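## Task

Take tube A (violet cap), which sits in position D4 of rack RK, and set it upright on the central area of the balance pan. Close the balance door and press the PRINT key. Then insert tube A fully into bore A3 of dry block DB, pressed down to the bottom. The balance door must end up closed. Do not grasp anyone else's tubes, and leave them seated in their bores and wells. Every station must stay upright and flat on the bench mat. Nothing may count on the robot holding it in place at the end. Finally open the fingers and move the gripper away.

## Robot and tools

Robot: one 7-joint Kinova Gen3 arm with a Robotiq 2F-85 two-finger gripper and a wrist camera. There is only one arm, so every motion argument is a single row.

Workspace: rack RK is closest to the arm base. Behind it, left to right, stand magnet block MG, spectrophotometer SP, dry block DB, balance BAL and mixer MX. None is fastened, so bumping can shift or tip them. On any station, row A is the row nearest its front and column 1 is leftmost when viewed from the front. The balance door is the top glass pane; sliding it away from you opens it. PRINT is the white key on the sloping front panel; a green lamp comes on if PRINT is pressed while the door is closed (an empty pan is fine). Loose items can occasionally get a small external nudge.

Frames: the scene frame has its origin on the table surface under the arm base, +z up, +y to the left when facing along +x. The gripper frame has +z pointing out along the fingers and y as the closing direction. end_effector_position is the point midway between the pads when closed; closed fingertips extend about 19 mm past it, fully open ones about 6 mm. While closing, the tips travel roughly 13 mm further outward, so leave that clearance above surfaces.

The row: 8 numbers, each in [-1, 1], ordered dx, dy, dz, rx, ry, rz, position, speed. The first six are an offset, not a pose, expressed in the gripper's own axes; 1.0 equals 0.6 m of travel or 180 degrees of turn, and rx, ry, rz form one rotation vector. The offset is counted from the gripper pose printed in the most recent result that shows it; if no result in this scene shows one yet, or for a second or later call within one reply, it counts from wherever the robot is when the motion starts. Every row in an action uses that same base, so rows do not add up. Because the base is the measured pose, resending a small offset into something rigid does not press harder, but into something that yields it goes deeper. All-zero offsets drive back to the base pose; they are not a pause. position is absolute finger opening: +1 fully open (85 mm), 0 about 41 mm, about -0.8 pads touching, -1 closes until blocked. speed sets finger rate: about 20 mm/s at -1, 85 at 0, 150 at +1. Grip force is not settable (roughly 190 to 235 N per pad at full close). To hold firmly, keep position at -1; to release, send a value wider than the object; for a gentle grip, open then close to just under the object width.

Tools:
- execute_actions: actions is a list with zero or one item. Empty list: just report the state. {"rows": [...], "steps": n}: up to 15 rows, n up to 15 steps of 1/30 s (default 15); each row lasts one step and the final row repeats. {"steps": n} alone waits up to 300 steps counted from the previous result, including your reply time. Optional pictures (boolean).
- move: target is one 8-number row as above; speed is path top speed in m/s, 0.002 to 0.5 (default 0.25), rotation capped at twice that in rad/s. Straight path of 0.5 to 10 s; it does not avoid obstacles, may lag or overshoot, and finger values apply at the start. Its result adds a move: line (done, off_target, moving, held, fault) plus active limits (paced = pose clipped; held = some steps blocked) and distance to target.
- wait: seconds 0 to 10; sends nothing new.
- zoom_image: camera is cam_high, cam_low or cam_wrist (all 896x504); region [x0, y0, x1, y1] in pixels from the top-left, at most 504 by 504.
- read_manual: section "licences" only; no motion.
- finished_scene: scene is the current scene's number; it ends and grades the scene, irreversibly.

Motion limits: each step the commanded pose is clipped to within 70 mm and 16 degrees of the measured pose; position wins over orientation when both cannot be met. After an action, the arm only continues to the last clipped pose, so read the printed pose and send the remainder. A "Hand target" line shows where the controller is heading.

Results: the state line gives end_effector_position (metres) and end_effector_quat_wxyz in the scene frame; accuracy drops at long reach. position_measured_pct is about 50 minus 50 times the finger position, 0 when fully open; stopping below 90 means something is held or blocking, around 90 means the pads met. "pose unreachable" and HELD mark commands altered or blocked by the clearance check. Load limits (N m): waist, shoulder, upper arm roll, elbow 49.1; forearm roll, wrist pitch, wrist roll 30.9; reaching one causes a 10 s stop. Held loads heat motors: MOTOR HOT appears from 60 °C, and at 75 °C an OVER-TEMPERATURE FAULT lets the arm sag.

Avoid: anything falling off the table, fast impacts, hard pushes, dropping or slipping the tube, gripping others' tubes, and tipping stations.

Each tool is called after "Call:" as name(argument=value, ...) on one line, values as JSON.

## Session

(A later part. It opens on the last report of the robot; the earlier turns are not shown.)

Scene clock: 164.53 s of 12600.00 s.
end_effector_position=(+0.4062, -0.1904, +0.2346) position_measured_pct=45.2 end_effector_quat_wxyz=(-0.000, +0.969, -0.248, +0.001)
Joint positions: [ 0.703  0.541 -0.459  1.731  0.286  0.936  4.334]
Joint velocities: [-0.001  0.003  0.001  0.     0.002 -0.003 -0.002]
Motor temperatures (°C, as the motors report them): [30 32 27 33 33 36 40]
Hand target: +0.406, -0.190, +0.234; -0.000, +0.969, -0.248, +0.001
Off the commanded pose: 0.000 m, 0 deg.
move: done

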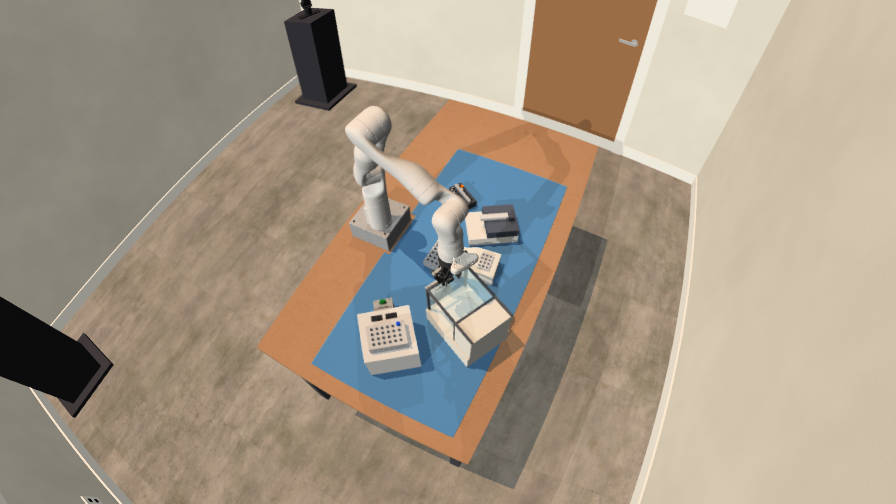

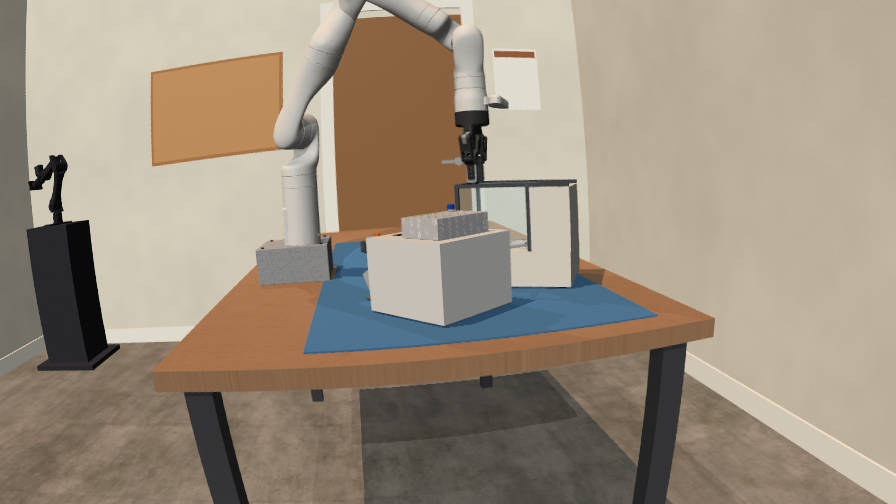

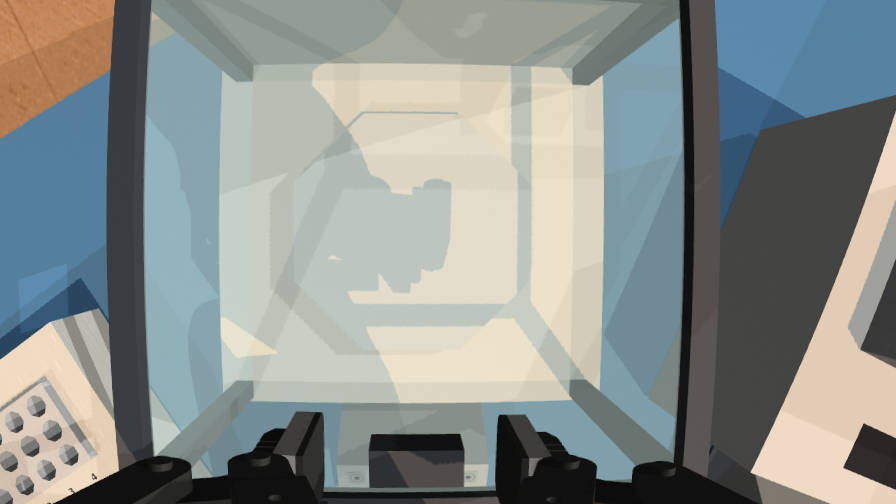

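Call:
move(target=[0, 0, 0.035, 0, 0, 0, 0.1, 0], speed=0.03)

Scene clock: 171.13 s of 12600.00 s.
end_effector_position=(+0.4142, -0.1944, +0.2269) position_measured_pct=45.2 end_effector_quat_wxyz=(+0.004, +0.969, -0.248, +0.017)
Joint positions: [ 0.695  0.55  -0.451  1.746  0.309  0.883  4.316]
Joint velocities: [ 0.    -0.001 -0.     0.003  0.002 -0.003 -0.003]
Motor temperatures (°C, as the motors report them): [30 32 27 33 33 36 40]
Hand target: +0.406, -0.190, +0.214; -0.000, +0.969, -0.248, +0.001
Off the commanded pose: 0.016 m, 2 deg.
move: off_target

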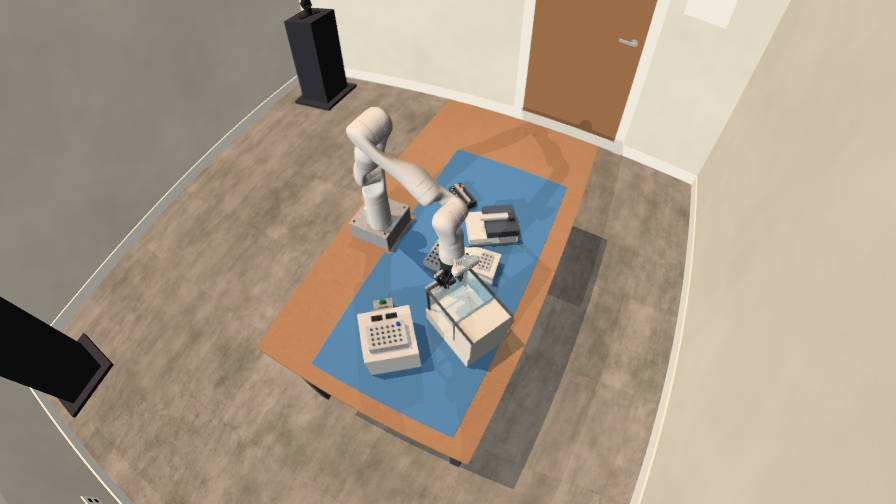

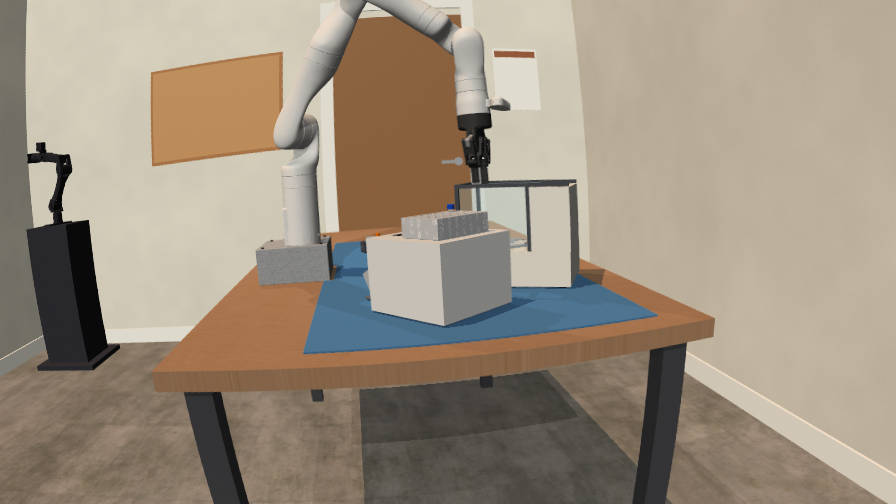

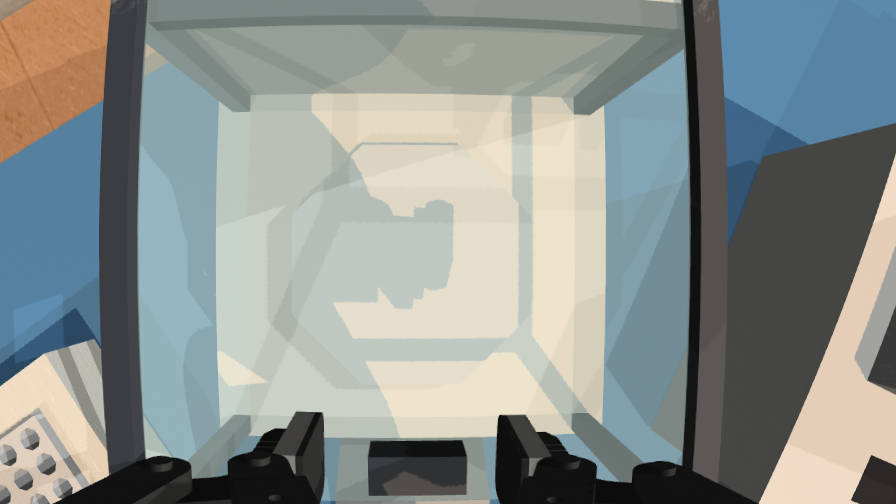

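Call:
move(target=[0.003, 0, -0.012, 0, -0.0105, 0, 0.1, 0], speed=0.03)

Call:
zoom_image(camera="cam_wrist", region=[200, 304, 650, 504])

Call:
zoom_image(camera="cam_high", region=[400, 230, 520, 320])

Scene clock: 185.40 s of 12600.00 s.
end_effector_position=(+0.4155, -0.1951, +0.2342) position_measured_pct=45.2 end_effector_quat_wxyz=(+0.000, +0.969, -0.248, +0.001)
Joint positions: [ 0.695  0.561 -0.455  1.696  0.292  0.953  4.334]
Joint velocities: [-0.     0.003  0.    -0.008 -0.003  0.012  0.003]
Motor temperatures (°C, as the motors report them): [30 32 27 33 33 36 40]
Hand target: +0.416, -0.195, +0.234; +0.000, +0.969, -0.248, +0.001
Off the commanded pose: 0.000 m, 0 deg.
move: done

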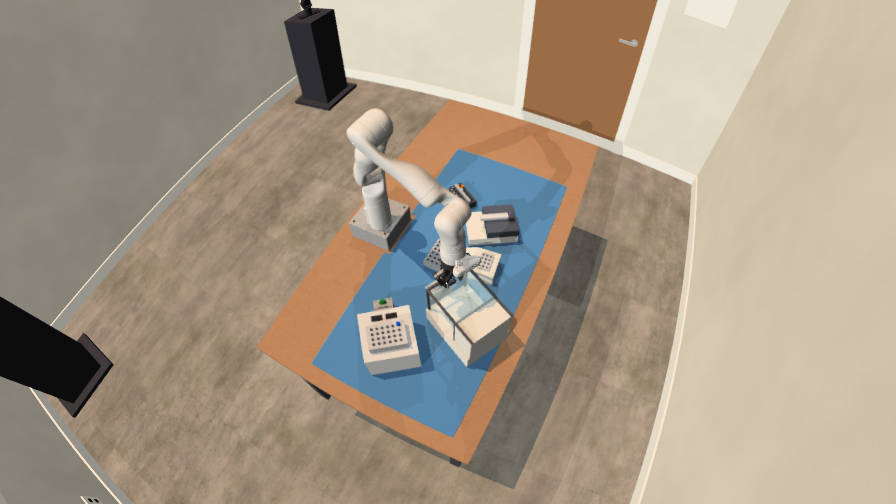

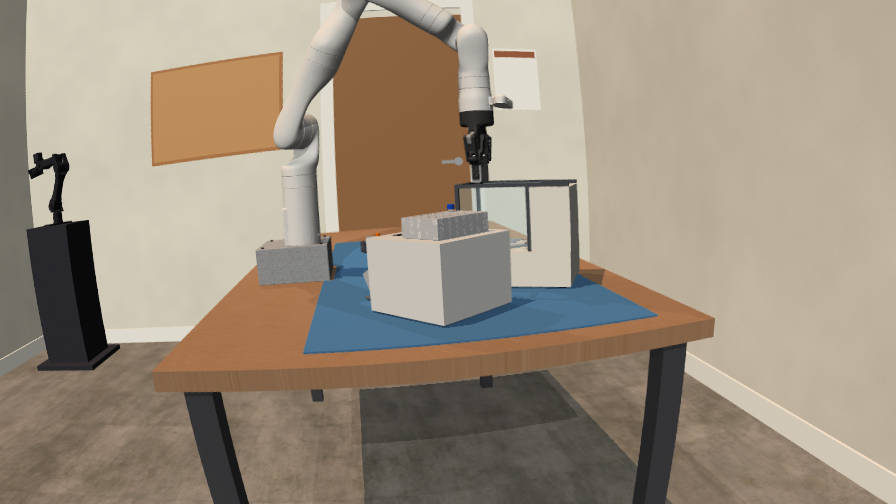

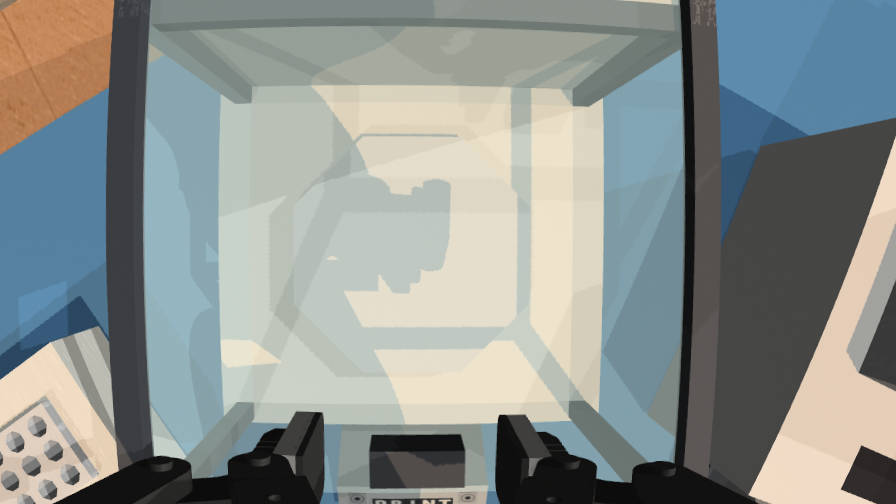

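Region (200, 304, 650, 504) of cam_wrist's 896x504 image, scaled by 1.120.

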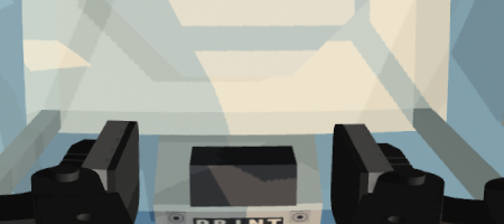

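Region (400, 230, 520, 320) of cam_high's 896x504 image, scaled by 4.200, with more detail than that image has; it fills the top 378 rows of this view, and the rest is white.

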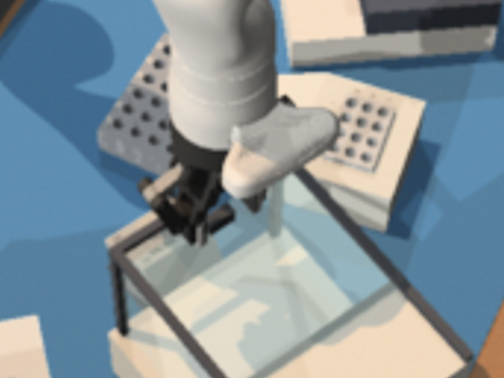

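Call:
move(target=[0, 0, 0.003, 0, 0, 0, -0.38, -0.5], speed=0.02)

Scene clock: 196.47 s of 12600.00 s.
end_effector_position=(+0.4149, -0.1963, +0.2332) position_measured_pct=67.5 end_effector_quat_wxyz=(+0.002, +0.969, -0.249, +0.001)
Joint positions: [ 0.696  0.562 -0.454  1.698  0.295  0.95   4.332]
Joint velocities: [ 0.001 -0.    -0.     0.001  0.002 -0.001 -0.001]
Motor temperatures (°C, as the motors report them): [30 32 27 33 33 36 40]
Hand target: +0.416, -0.195, +0.232; +0.000, +0.969, -0.248, +0.001
Off the commanded pose: 0.002 m, 0 deg.
move: done

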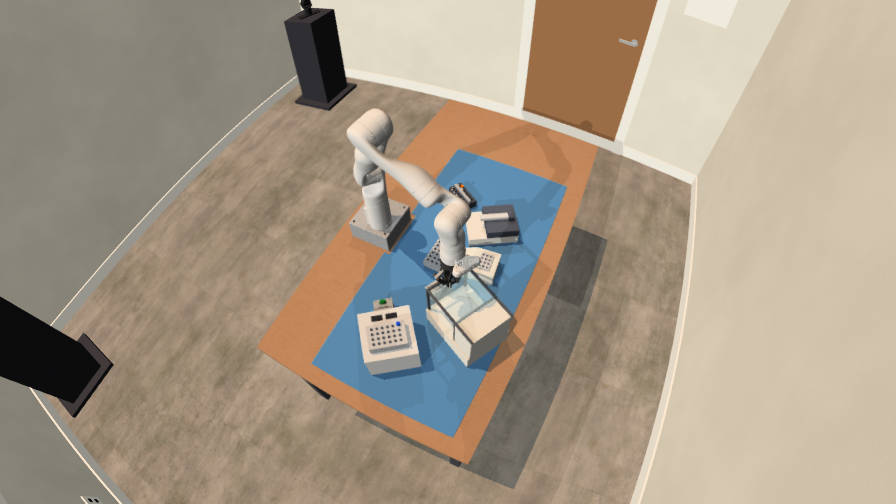

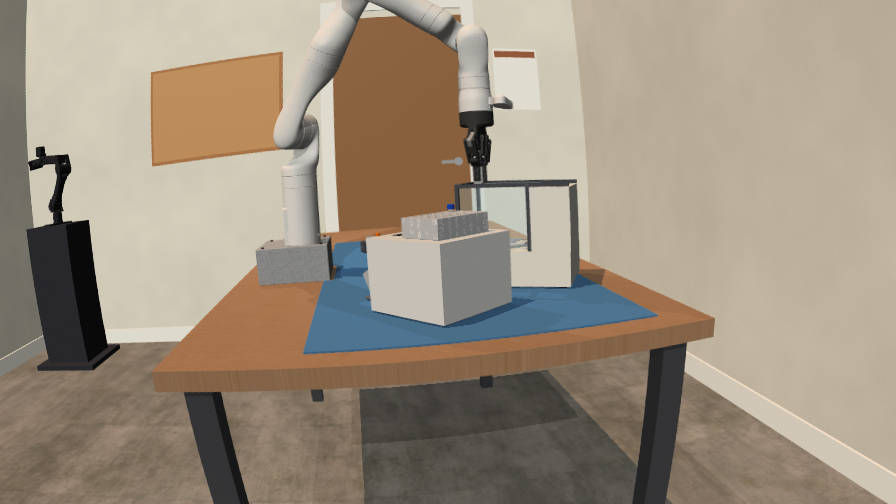

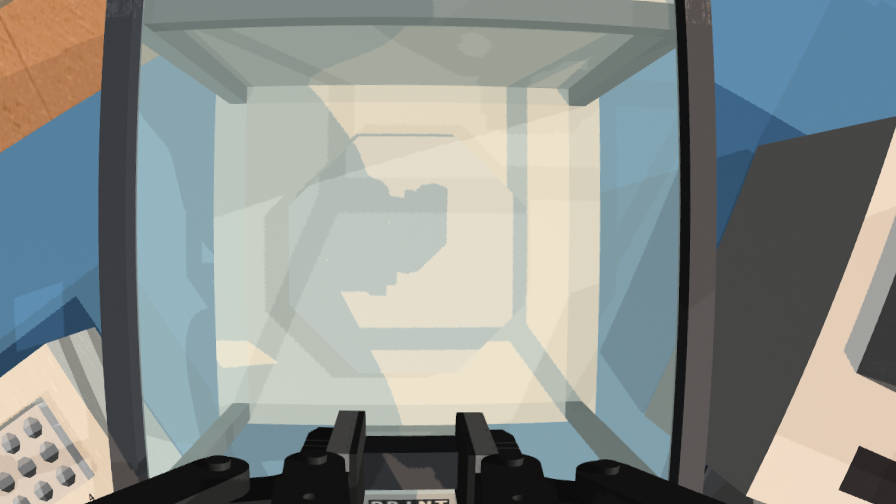

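Call:
move(target=[0.17, 0, 0, 0, 0, 0, -0.38, -0.5], speed=0.04)

Scene clock: 201.60 s of 12600.00 s.
end_effector_position=(+0.5046, -0.2433, +0.2337) position_measured_pct=67.5 end_effector_quat_wxyz=(+0.000, +0.969, -0.247, +0.001)
Joint positions: [ 0.636  0.762 -0.423  1.303  0.318  1.144  4.39 ]
Joint velocities: [-0.002  0.003  0.004 -0.005  0.     0.003  0.003]
Motor temperatures (°C, as the motors report them): [30 32 27 33 33 36 40]
Hand target: +0.505, -0.245, +0.234; +0.001, +0.969, -0.248, +0.001
Off the commanded pose: 0.002 m, 0 deg.
move: done

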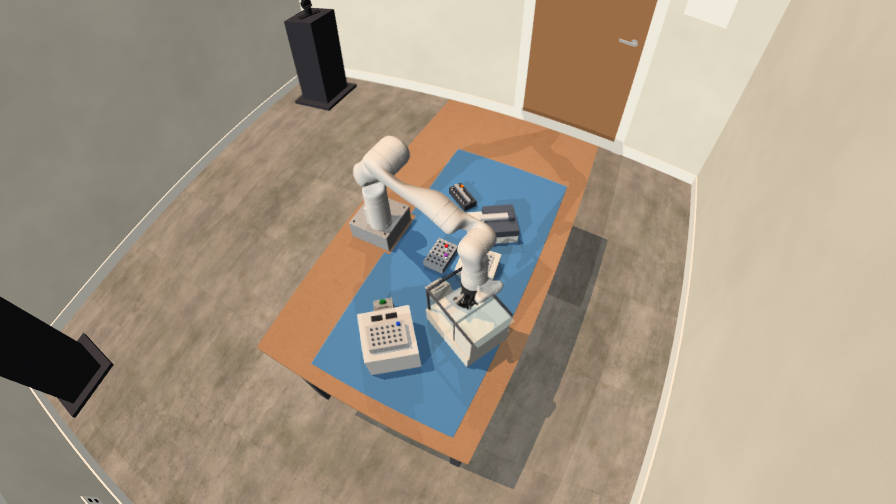

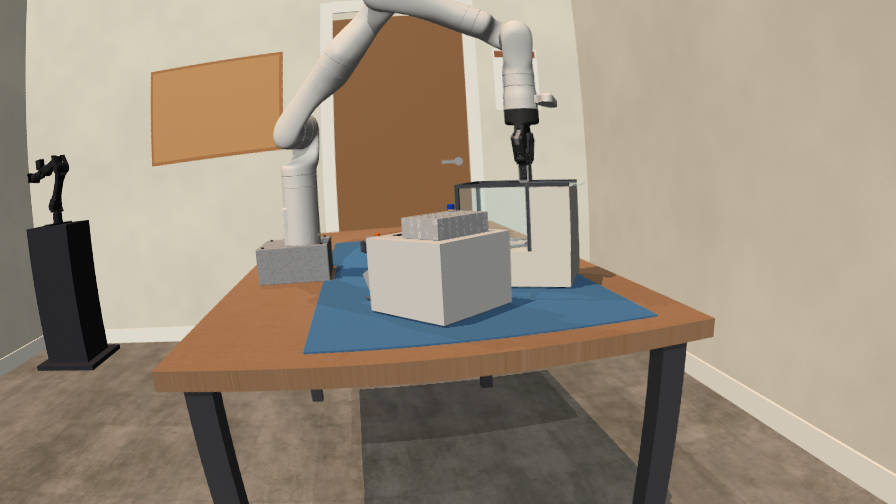

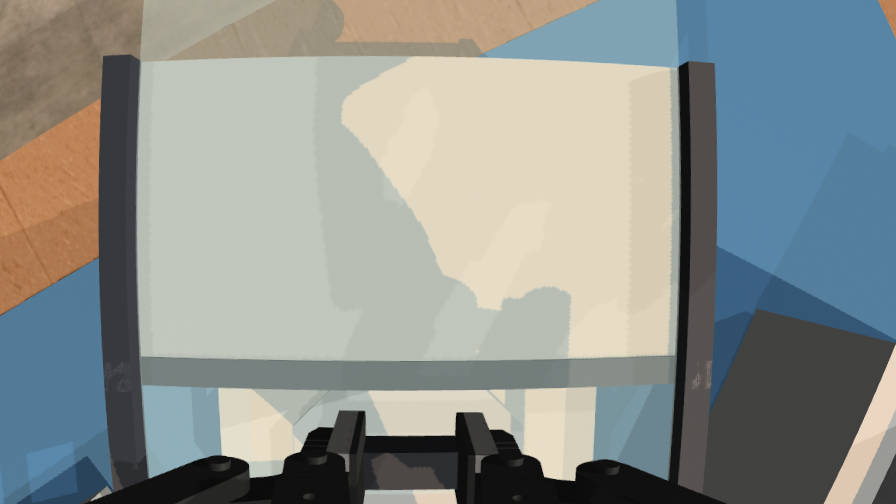

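Call:
move(target=[0.04, 0, 0, 0, 0, 0, -0.38, -0.5], speed=0.02)

Scene clock: 206.47 s of 12600.00 s.
end_effector_position=(+0.5213, -0.2517, +0.2363) position_measured_pct=67.5 end_effector_quat_wxyz=(-0.000, +0.969, -0.247, -0.005)
Joint positions: [ 0.62   0.807 -0.418  1.199  0.32   1.21   4.408]
Joint velocities: [-0.001  0.003 -0.001 -0.008  0.002  0.005  0.   ]
Motor temperatures (°C, as the motors report them): [30 32 27 33 33 36 40]
Hand target: +0.526, -0.255, +0.234; +0.000, +0.969, -0.247, +0.001
Off the commanded pose: 0.006 m, 1 deg.
move: off_target

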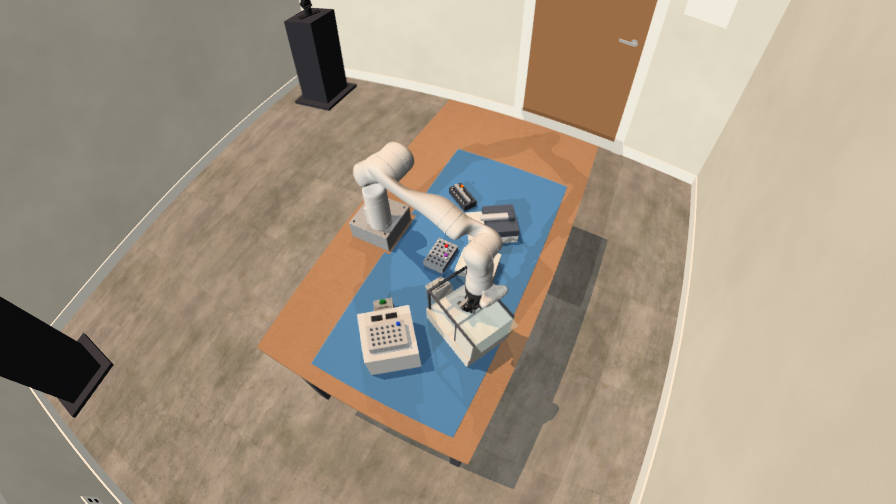

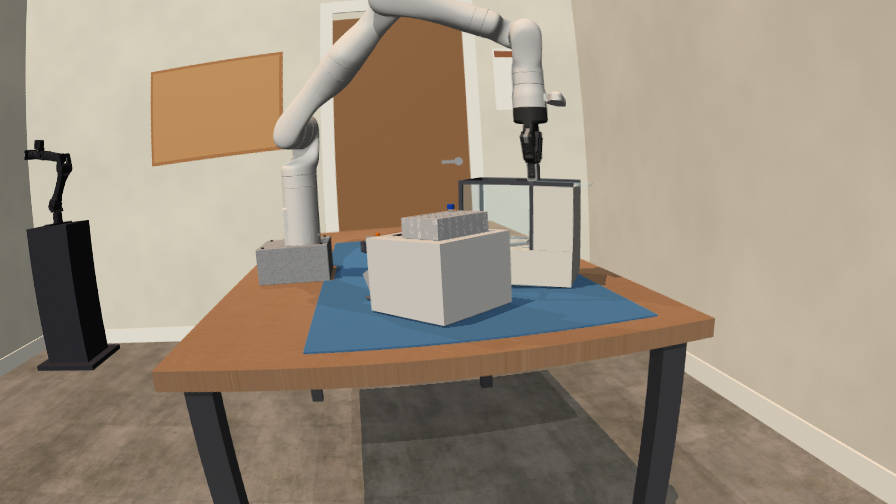

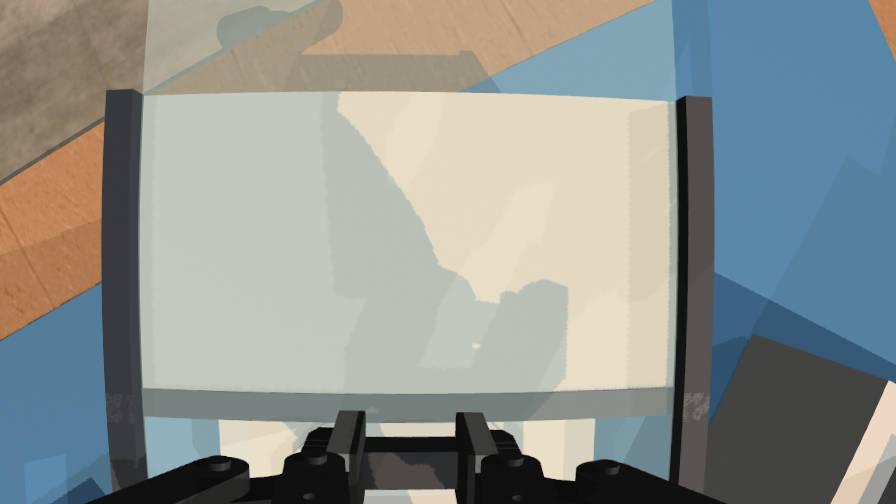

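Call:
move(target=[-0.005, 0, 0, 0, 0, 0, 0.1, 0], speed=0.02)

Call:
move(target=[-0.03, 0, -0.3, 0, 0, 0, 0.1, 0], speed=0.2)

Scene clock: 212.67 s of 12600.00 s.
end_effector_position=(+0.5187, -0.2503, +0.2363) position_measured_pct=45.2 end_effector_quat_wxyz=(-0.000, +0.969, -0.247, -0.005)
Joint positions: [ 0.622  0.801 -0.419  1.213  0.319  1.204  4.406]
Joint velocities: [ 0.001 -0.002 -0.     0.001 -0.001 -0.003 -0.001]
Motor temperatures (°C, as the motors report them): [30 32 27 34 33 36 40]
Hand target: +0.519, -0.250, +0.236; -0.000, +0.969, -0.247, -0.005
Off the commanded pose: 0.000 m, 0 deg.
move: done

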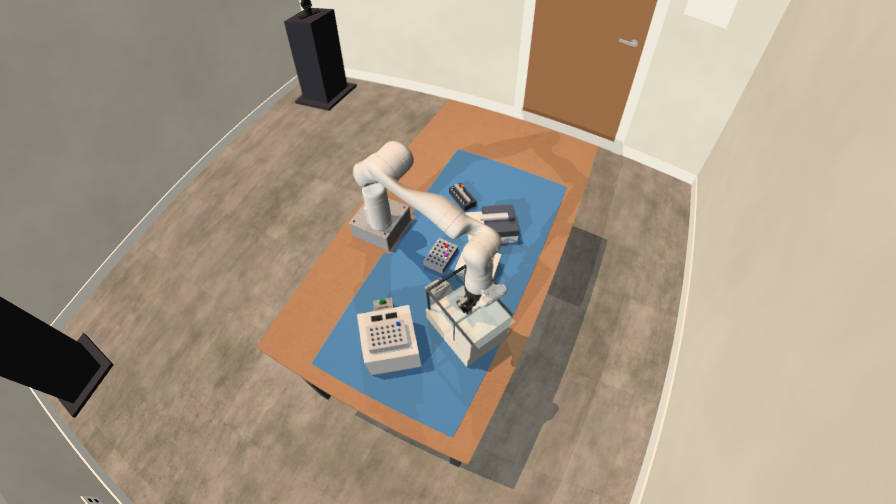

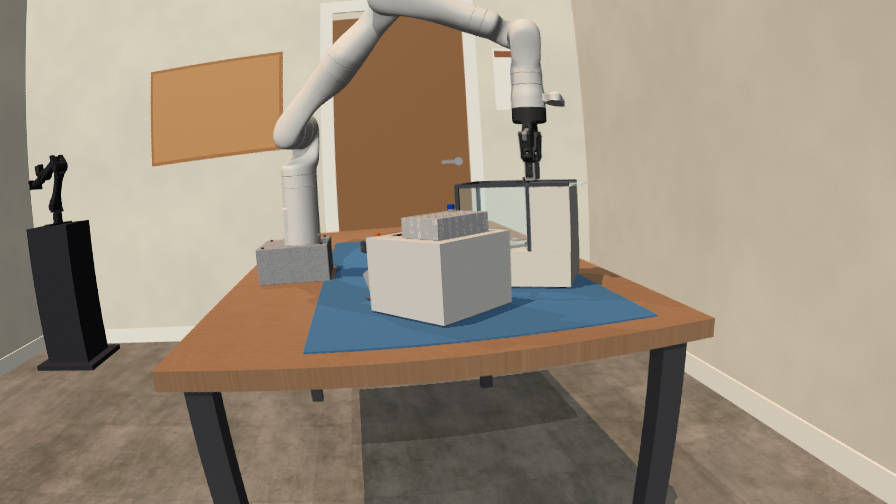

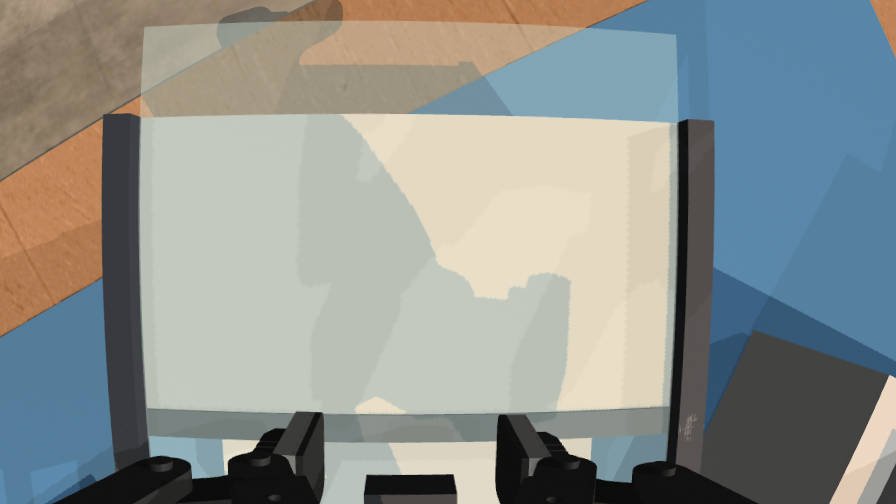

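Scene clock: 214.07 s of 12600.00 s.
end_effector_position=(+0.5041, -0.2420, +0.4164) position_measured_pct=45.2 end_effector_quat_wxyz=(-0.000, +0.969, -0.247, -0.004)
Joint positions: [ 0.594  0.659 -0.437  0.881  0.263  1.658  4.467]
Joint velocities: [-0.003  0.004  0.003 -0.007 -0.001  0.005 -0.   ]
Motor temperatures (°C, as the motors report them): [30 32 27 34 33 36 40]
Hand target: +0.504, -0.242, +0.416; -0.000, +0.969, -0.246, -0.005
Off the commanded pose: 0.000 m, 0 deg.
move: done

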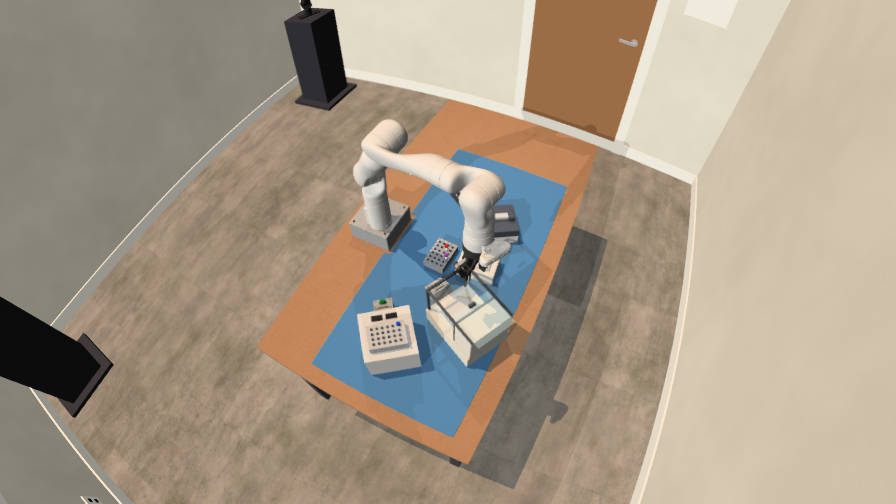

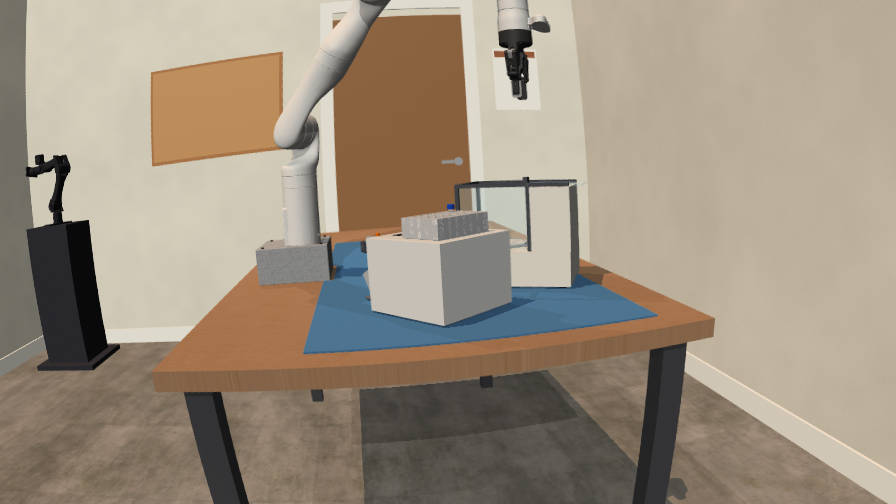

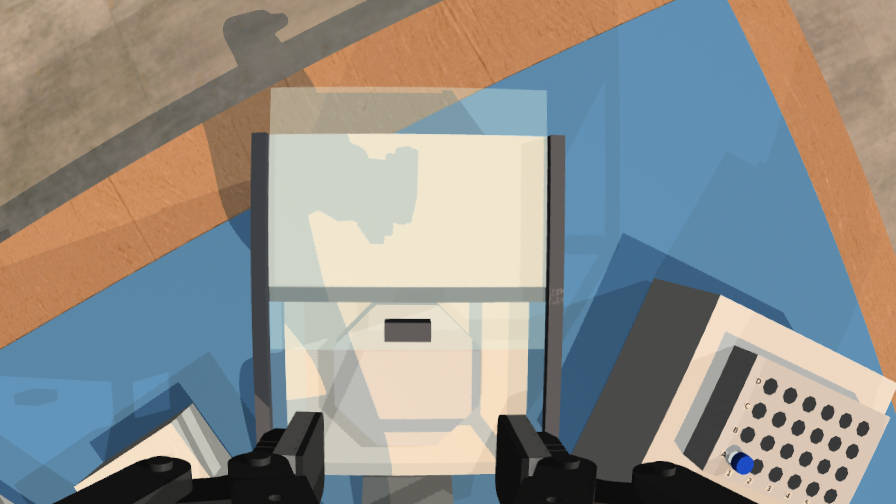

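Call:
move(target=[-0.47, -0.19, 0.36, 0, 0.0033, 0, -0.25, 0], speed=0.3)

Scene clock: 241.27 s of 12600.00 s.
end_effector_position=(+0.3084, -0.0088, +0.2020) position_measured_pct=62.3 end_effector_quat_wxyz=(+0.002, +0.969, -0.248, +0.000)
Joint positions: [ 0.375  0.359 -0.528  2.212  0.305  0.642  3.832]
Joint velocities: [-0.02   0.001 -0.001  0.003  0.011 -0.004 -0.02 ]
Motor temperatures (°C, as the motors report them): [30 33 27 34 33 36 40]
Hand target: +0.308, -0.008, +0.202; +0.002, +0.969, -0.247, +0.001
Off the commanded pose: 0.002 m, 0 deg.
move: done; limits=paced

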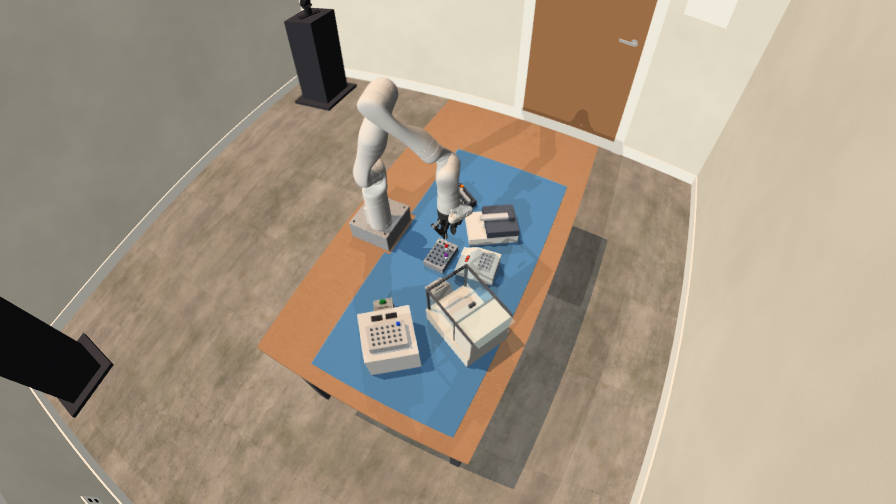

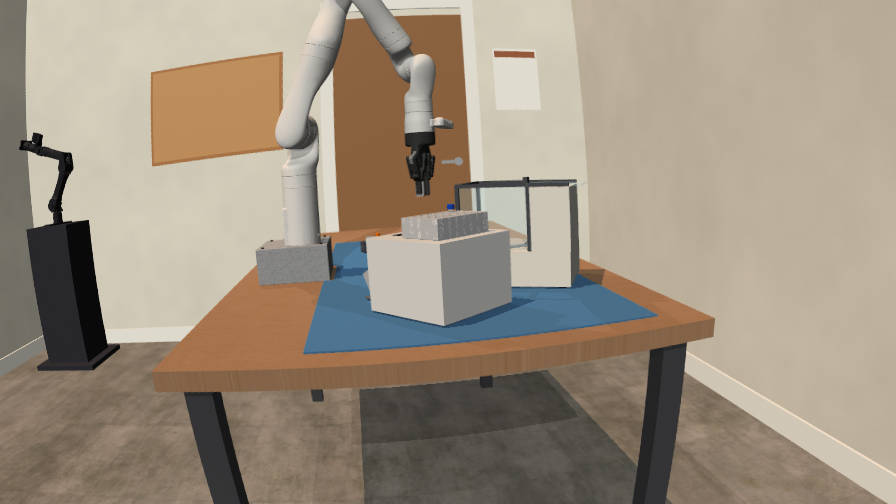

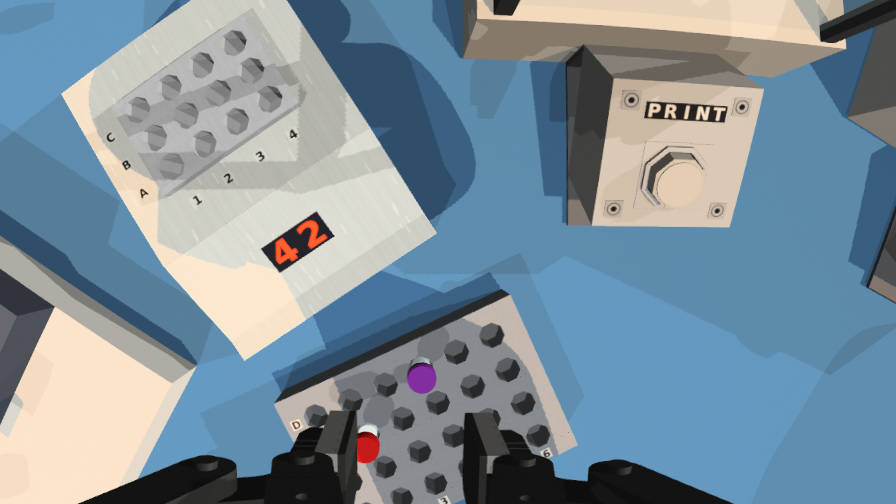

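Call:
move(target=[0.005, 0.003, 0.12, 0, 0, 0, -0.25, 0], speed=0.15)

Scene clock: 246.43 s of 12600.00 s.
end_effector_position=(+0.3106, -0.0125, +0.1304) position_measured_pct=62.3 end_effector_quat_wxyz=(+0.002, +0.969, -0.249, +0.001)
Joint positions: [ 0.245  0.542 -0.37   2.283  0.514  0.396  3.647]
Joint velocities: [-0.011  0.006  0.003  0.001  0.004 -0.003 -0.006]
Motor temperatures (°C, as the motors report them): [30 33 27 34 33 36 40]
Hand target: +0.310, -0.012, +0.130; +0.002, +0.969, -0.248, +0.001
Off the commanded pose: 0.001 m, 0 deg.
move: done

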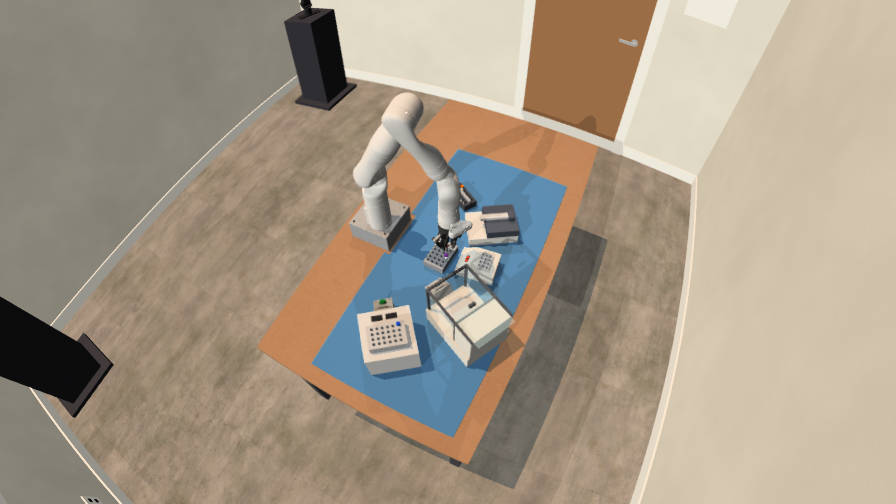

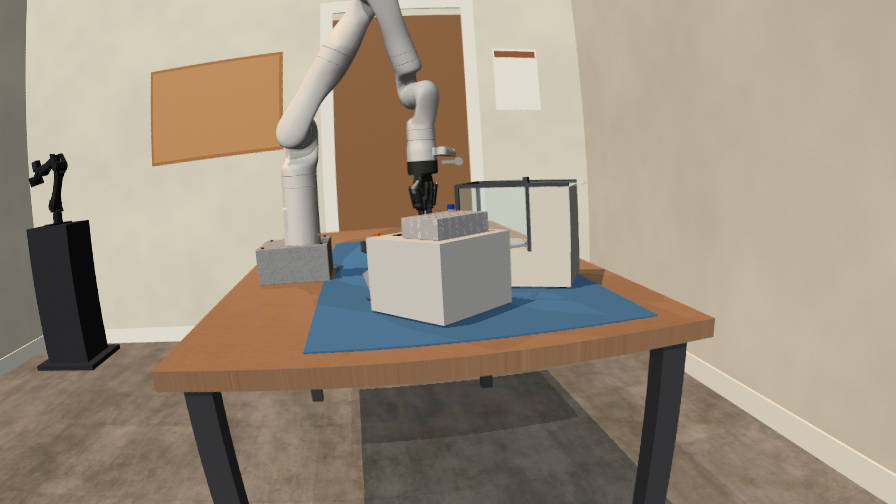

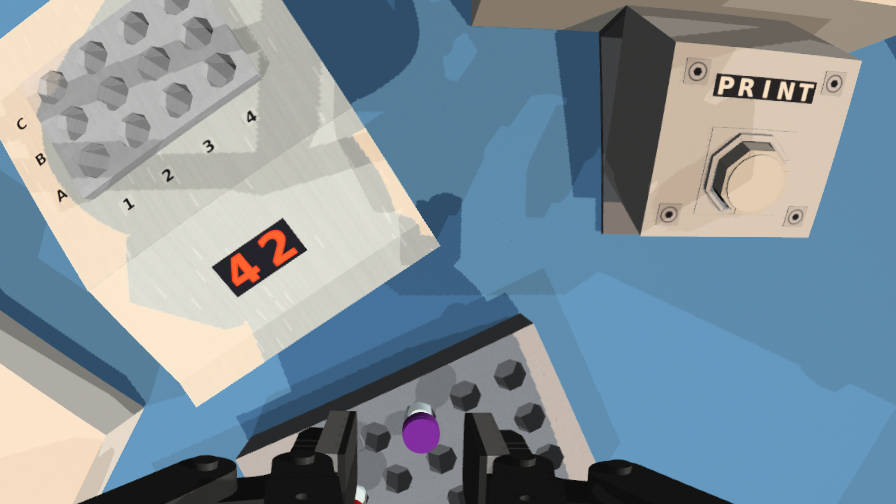

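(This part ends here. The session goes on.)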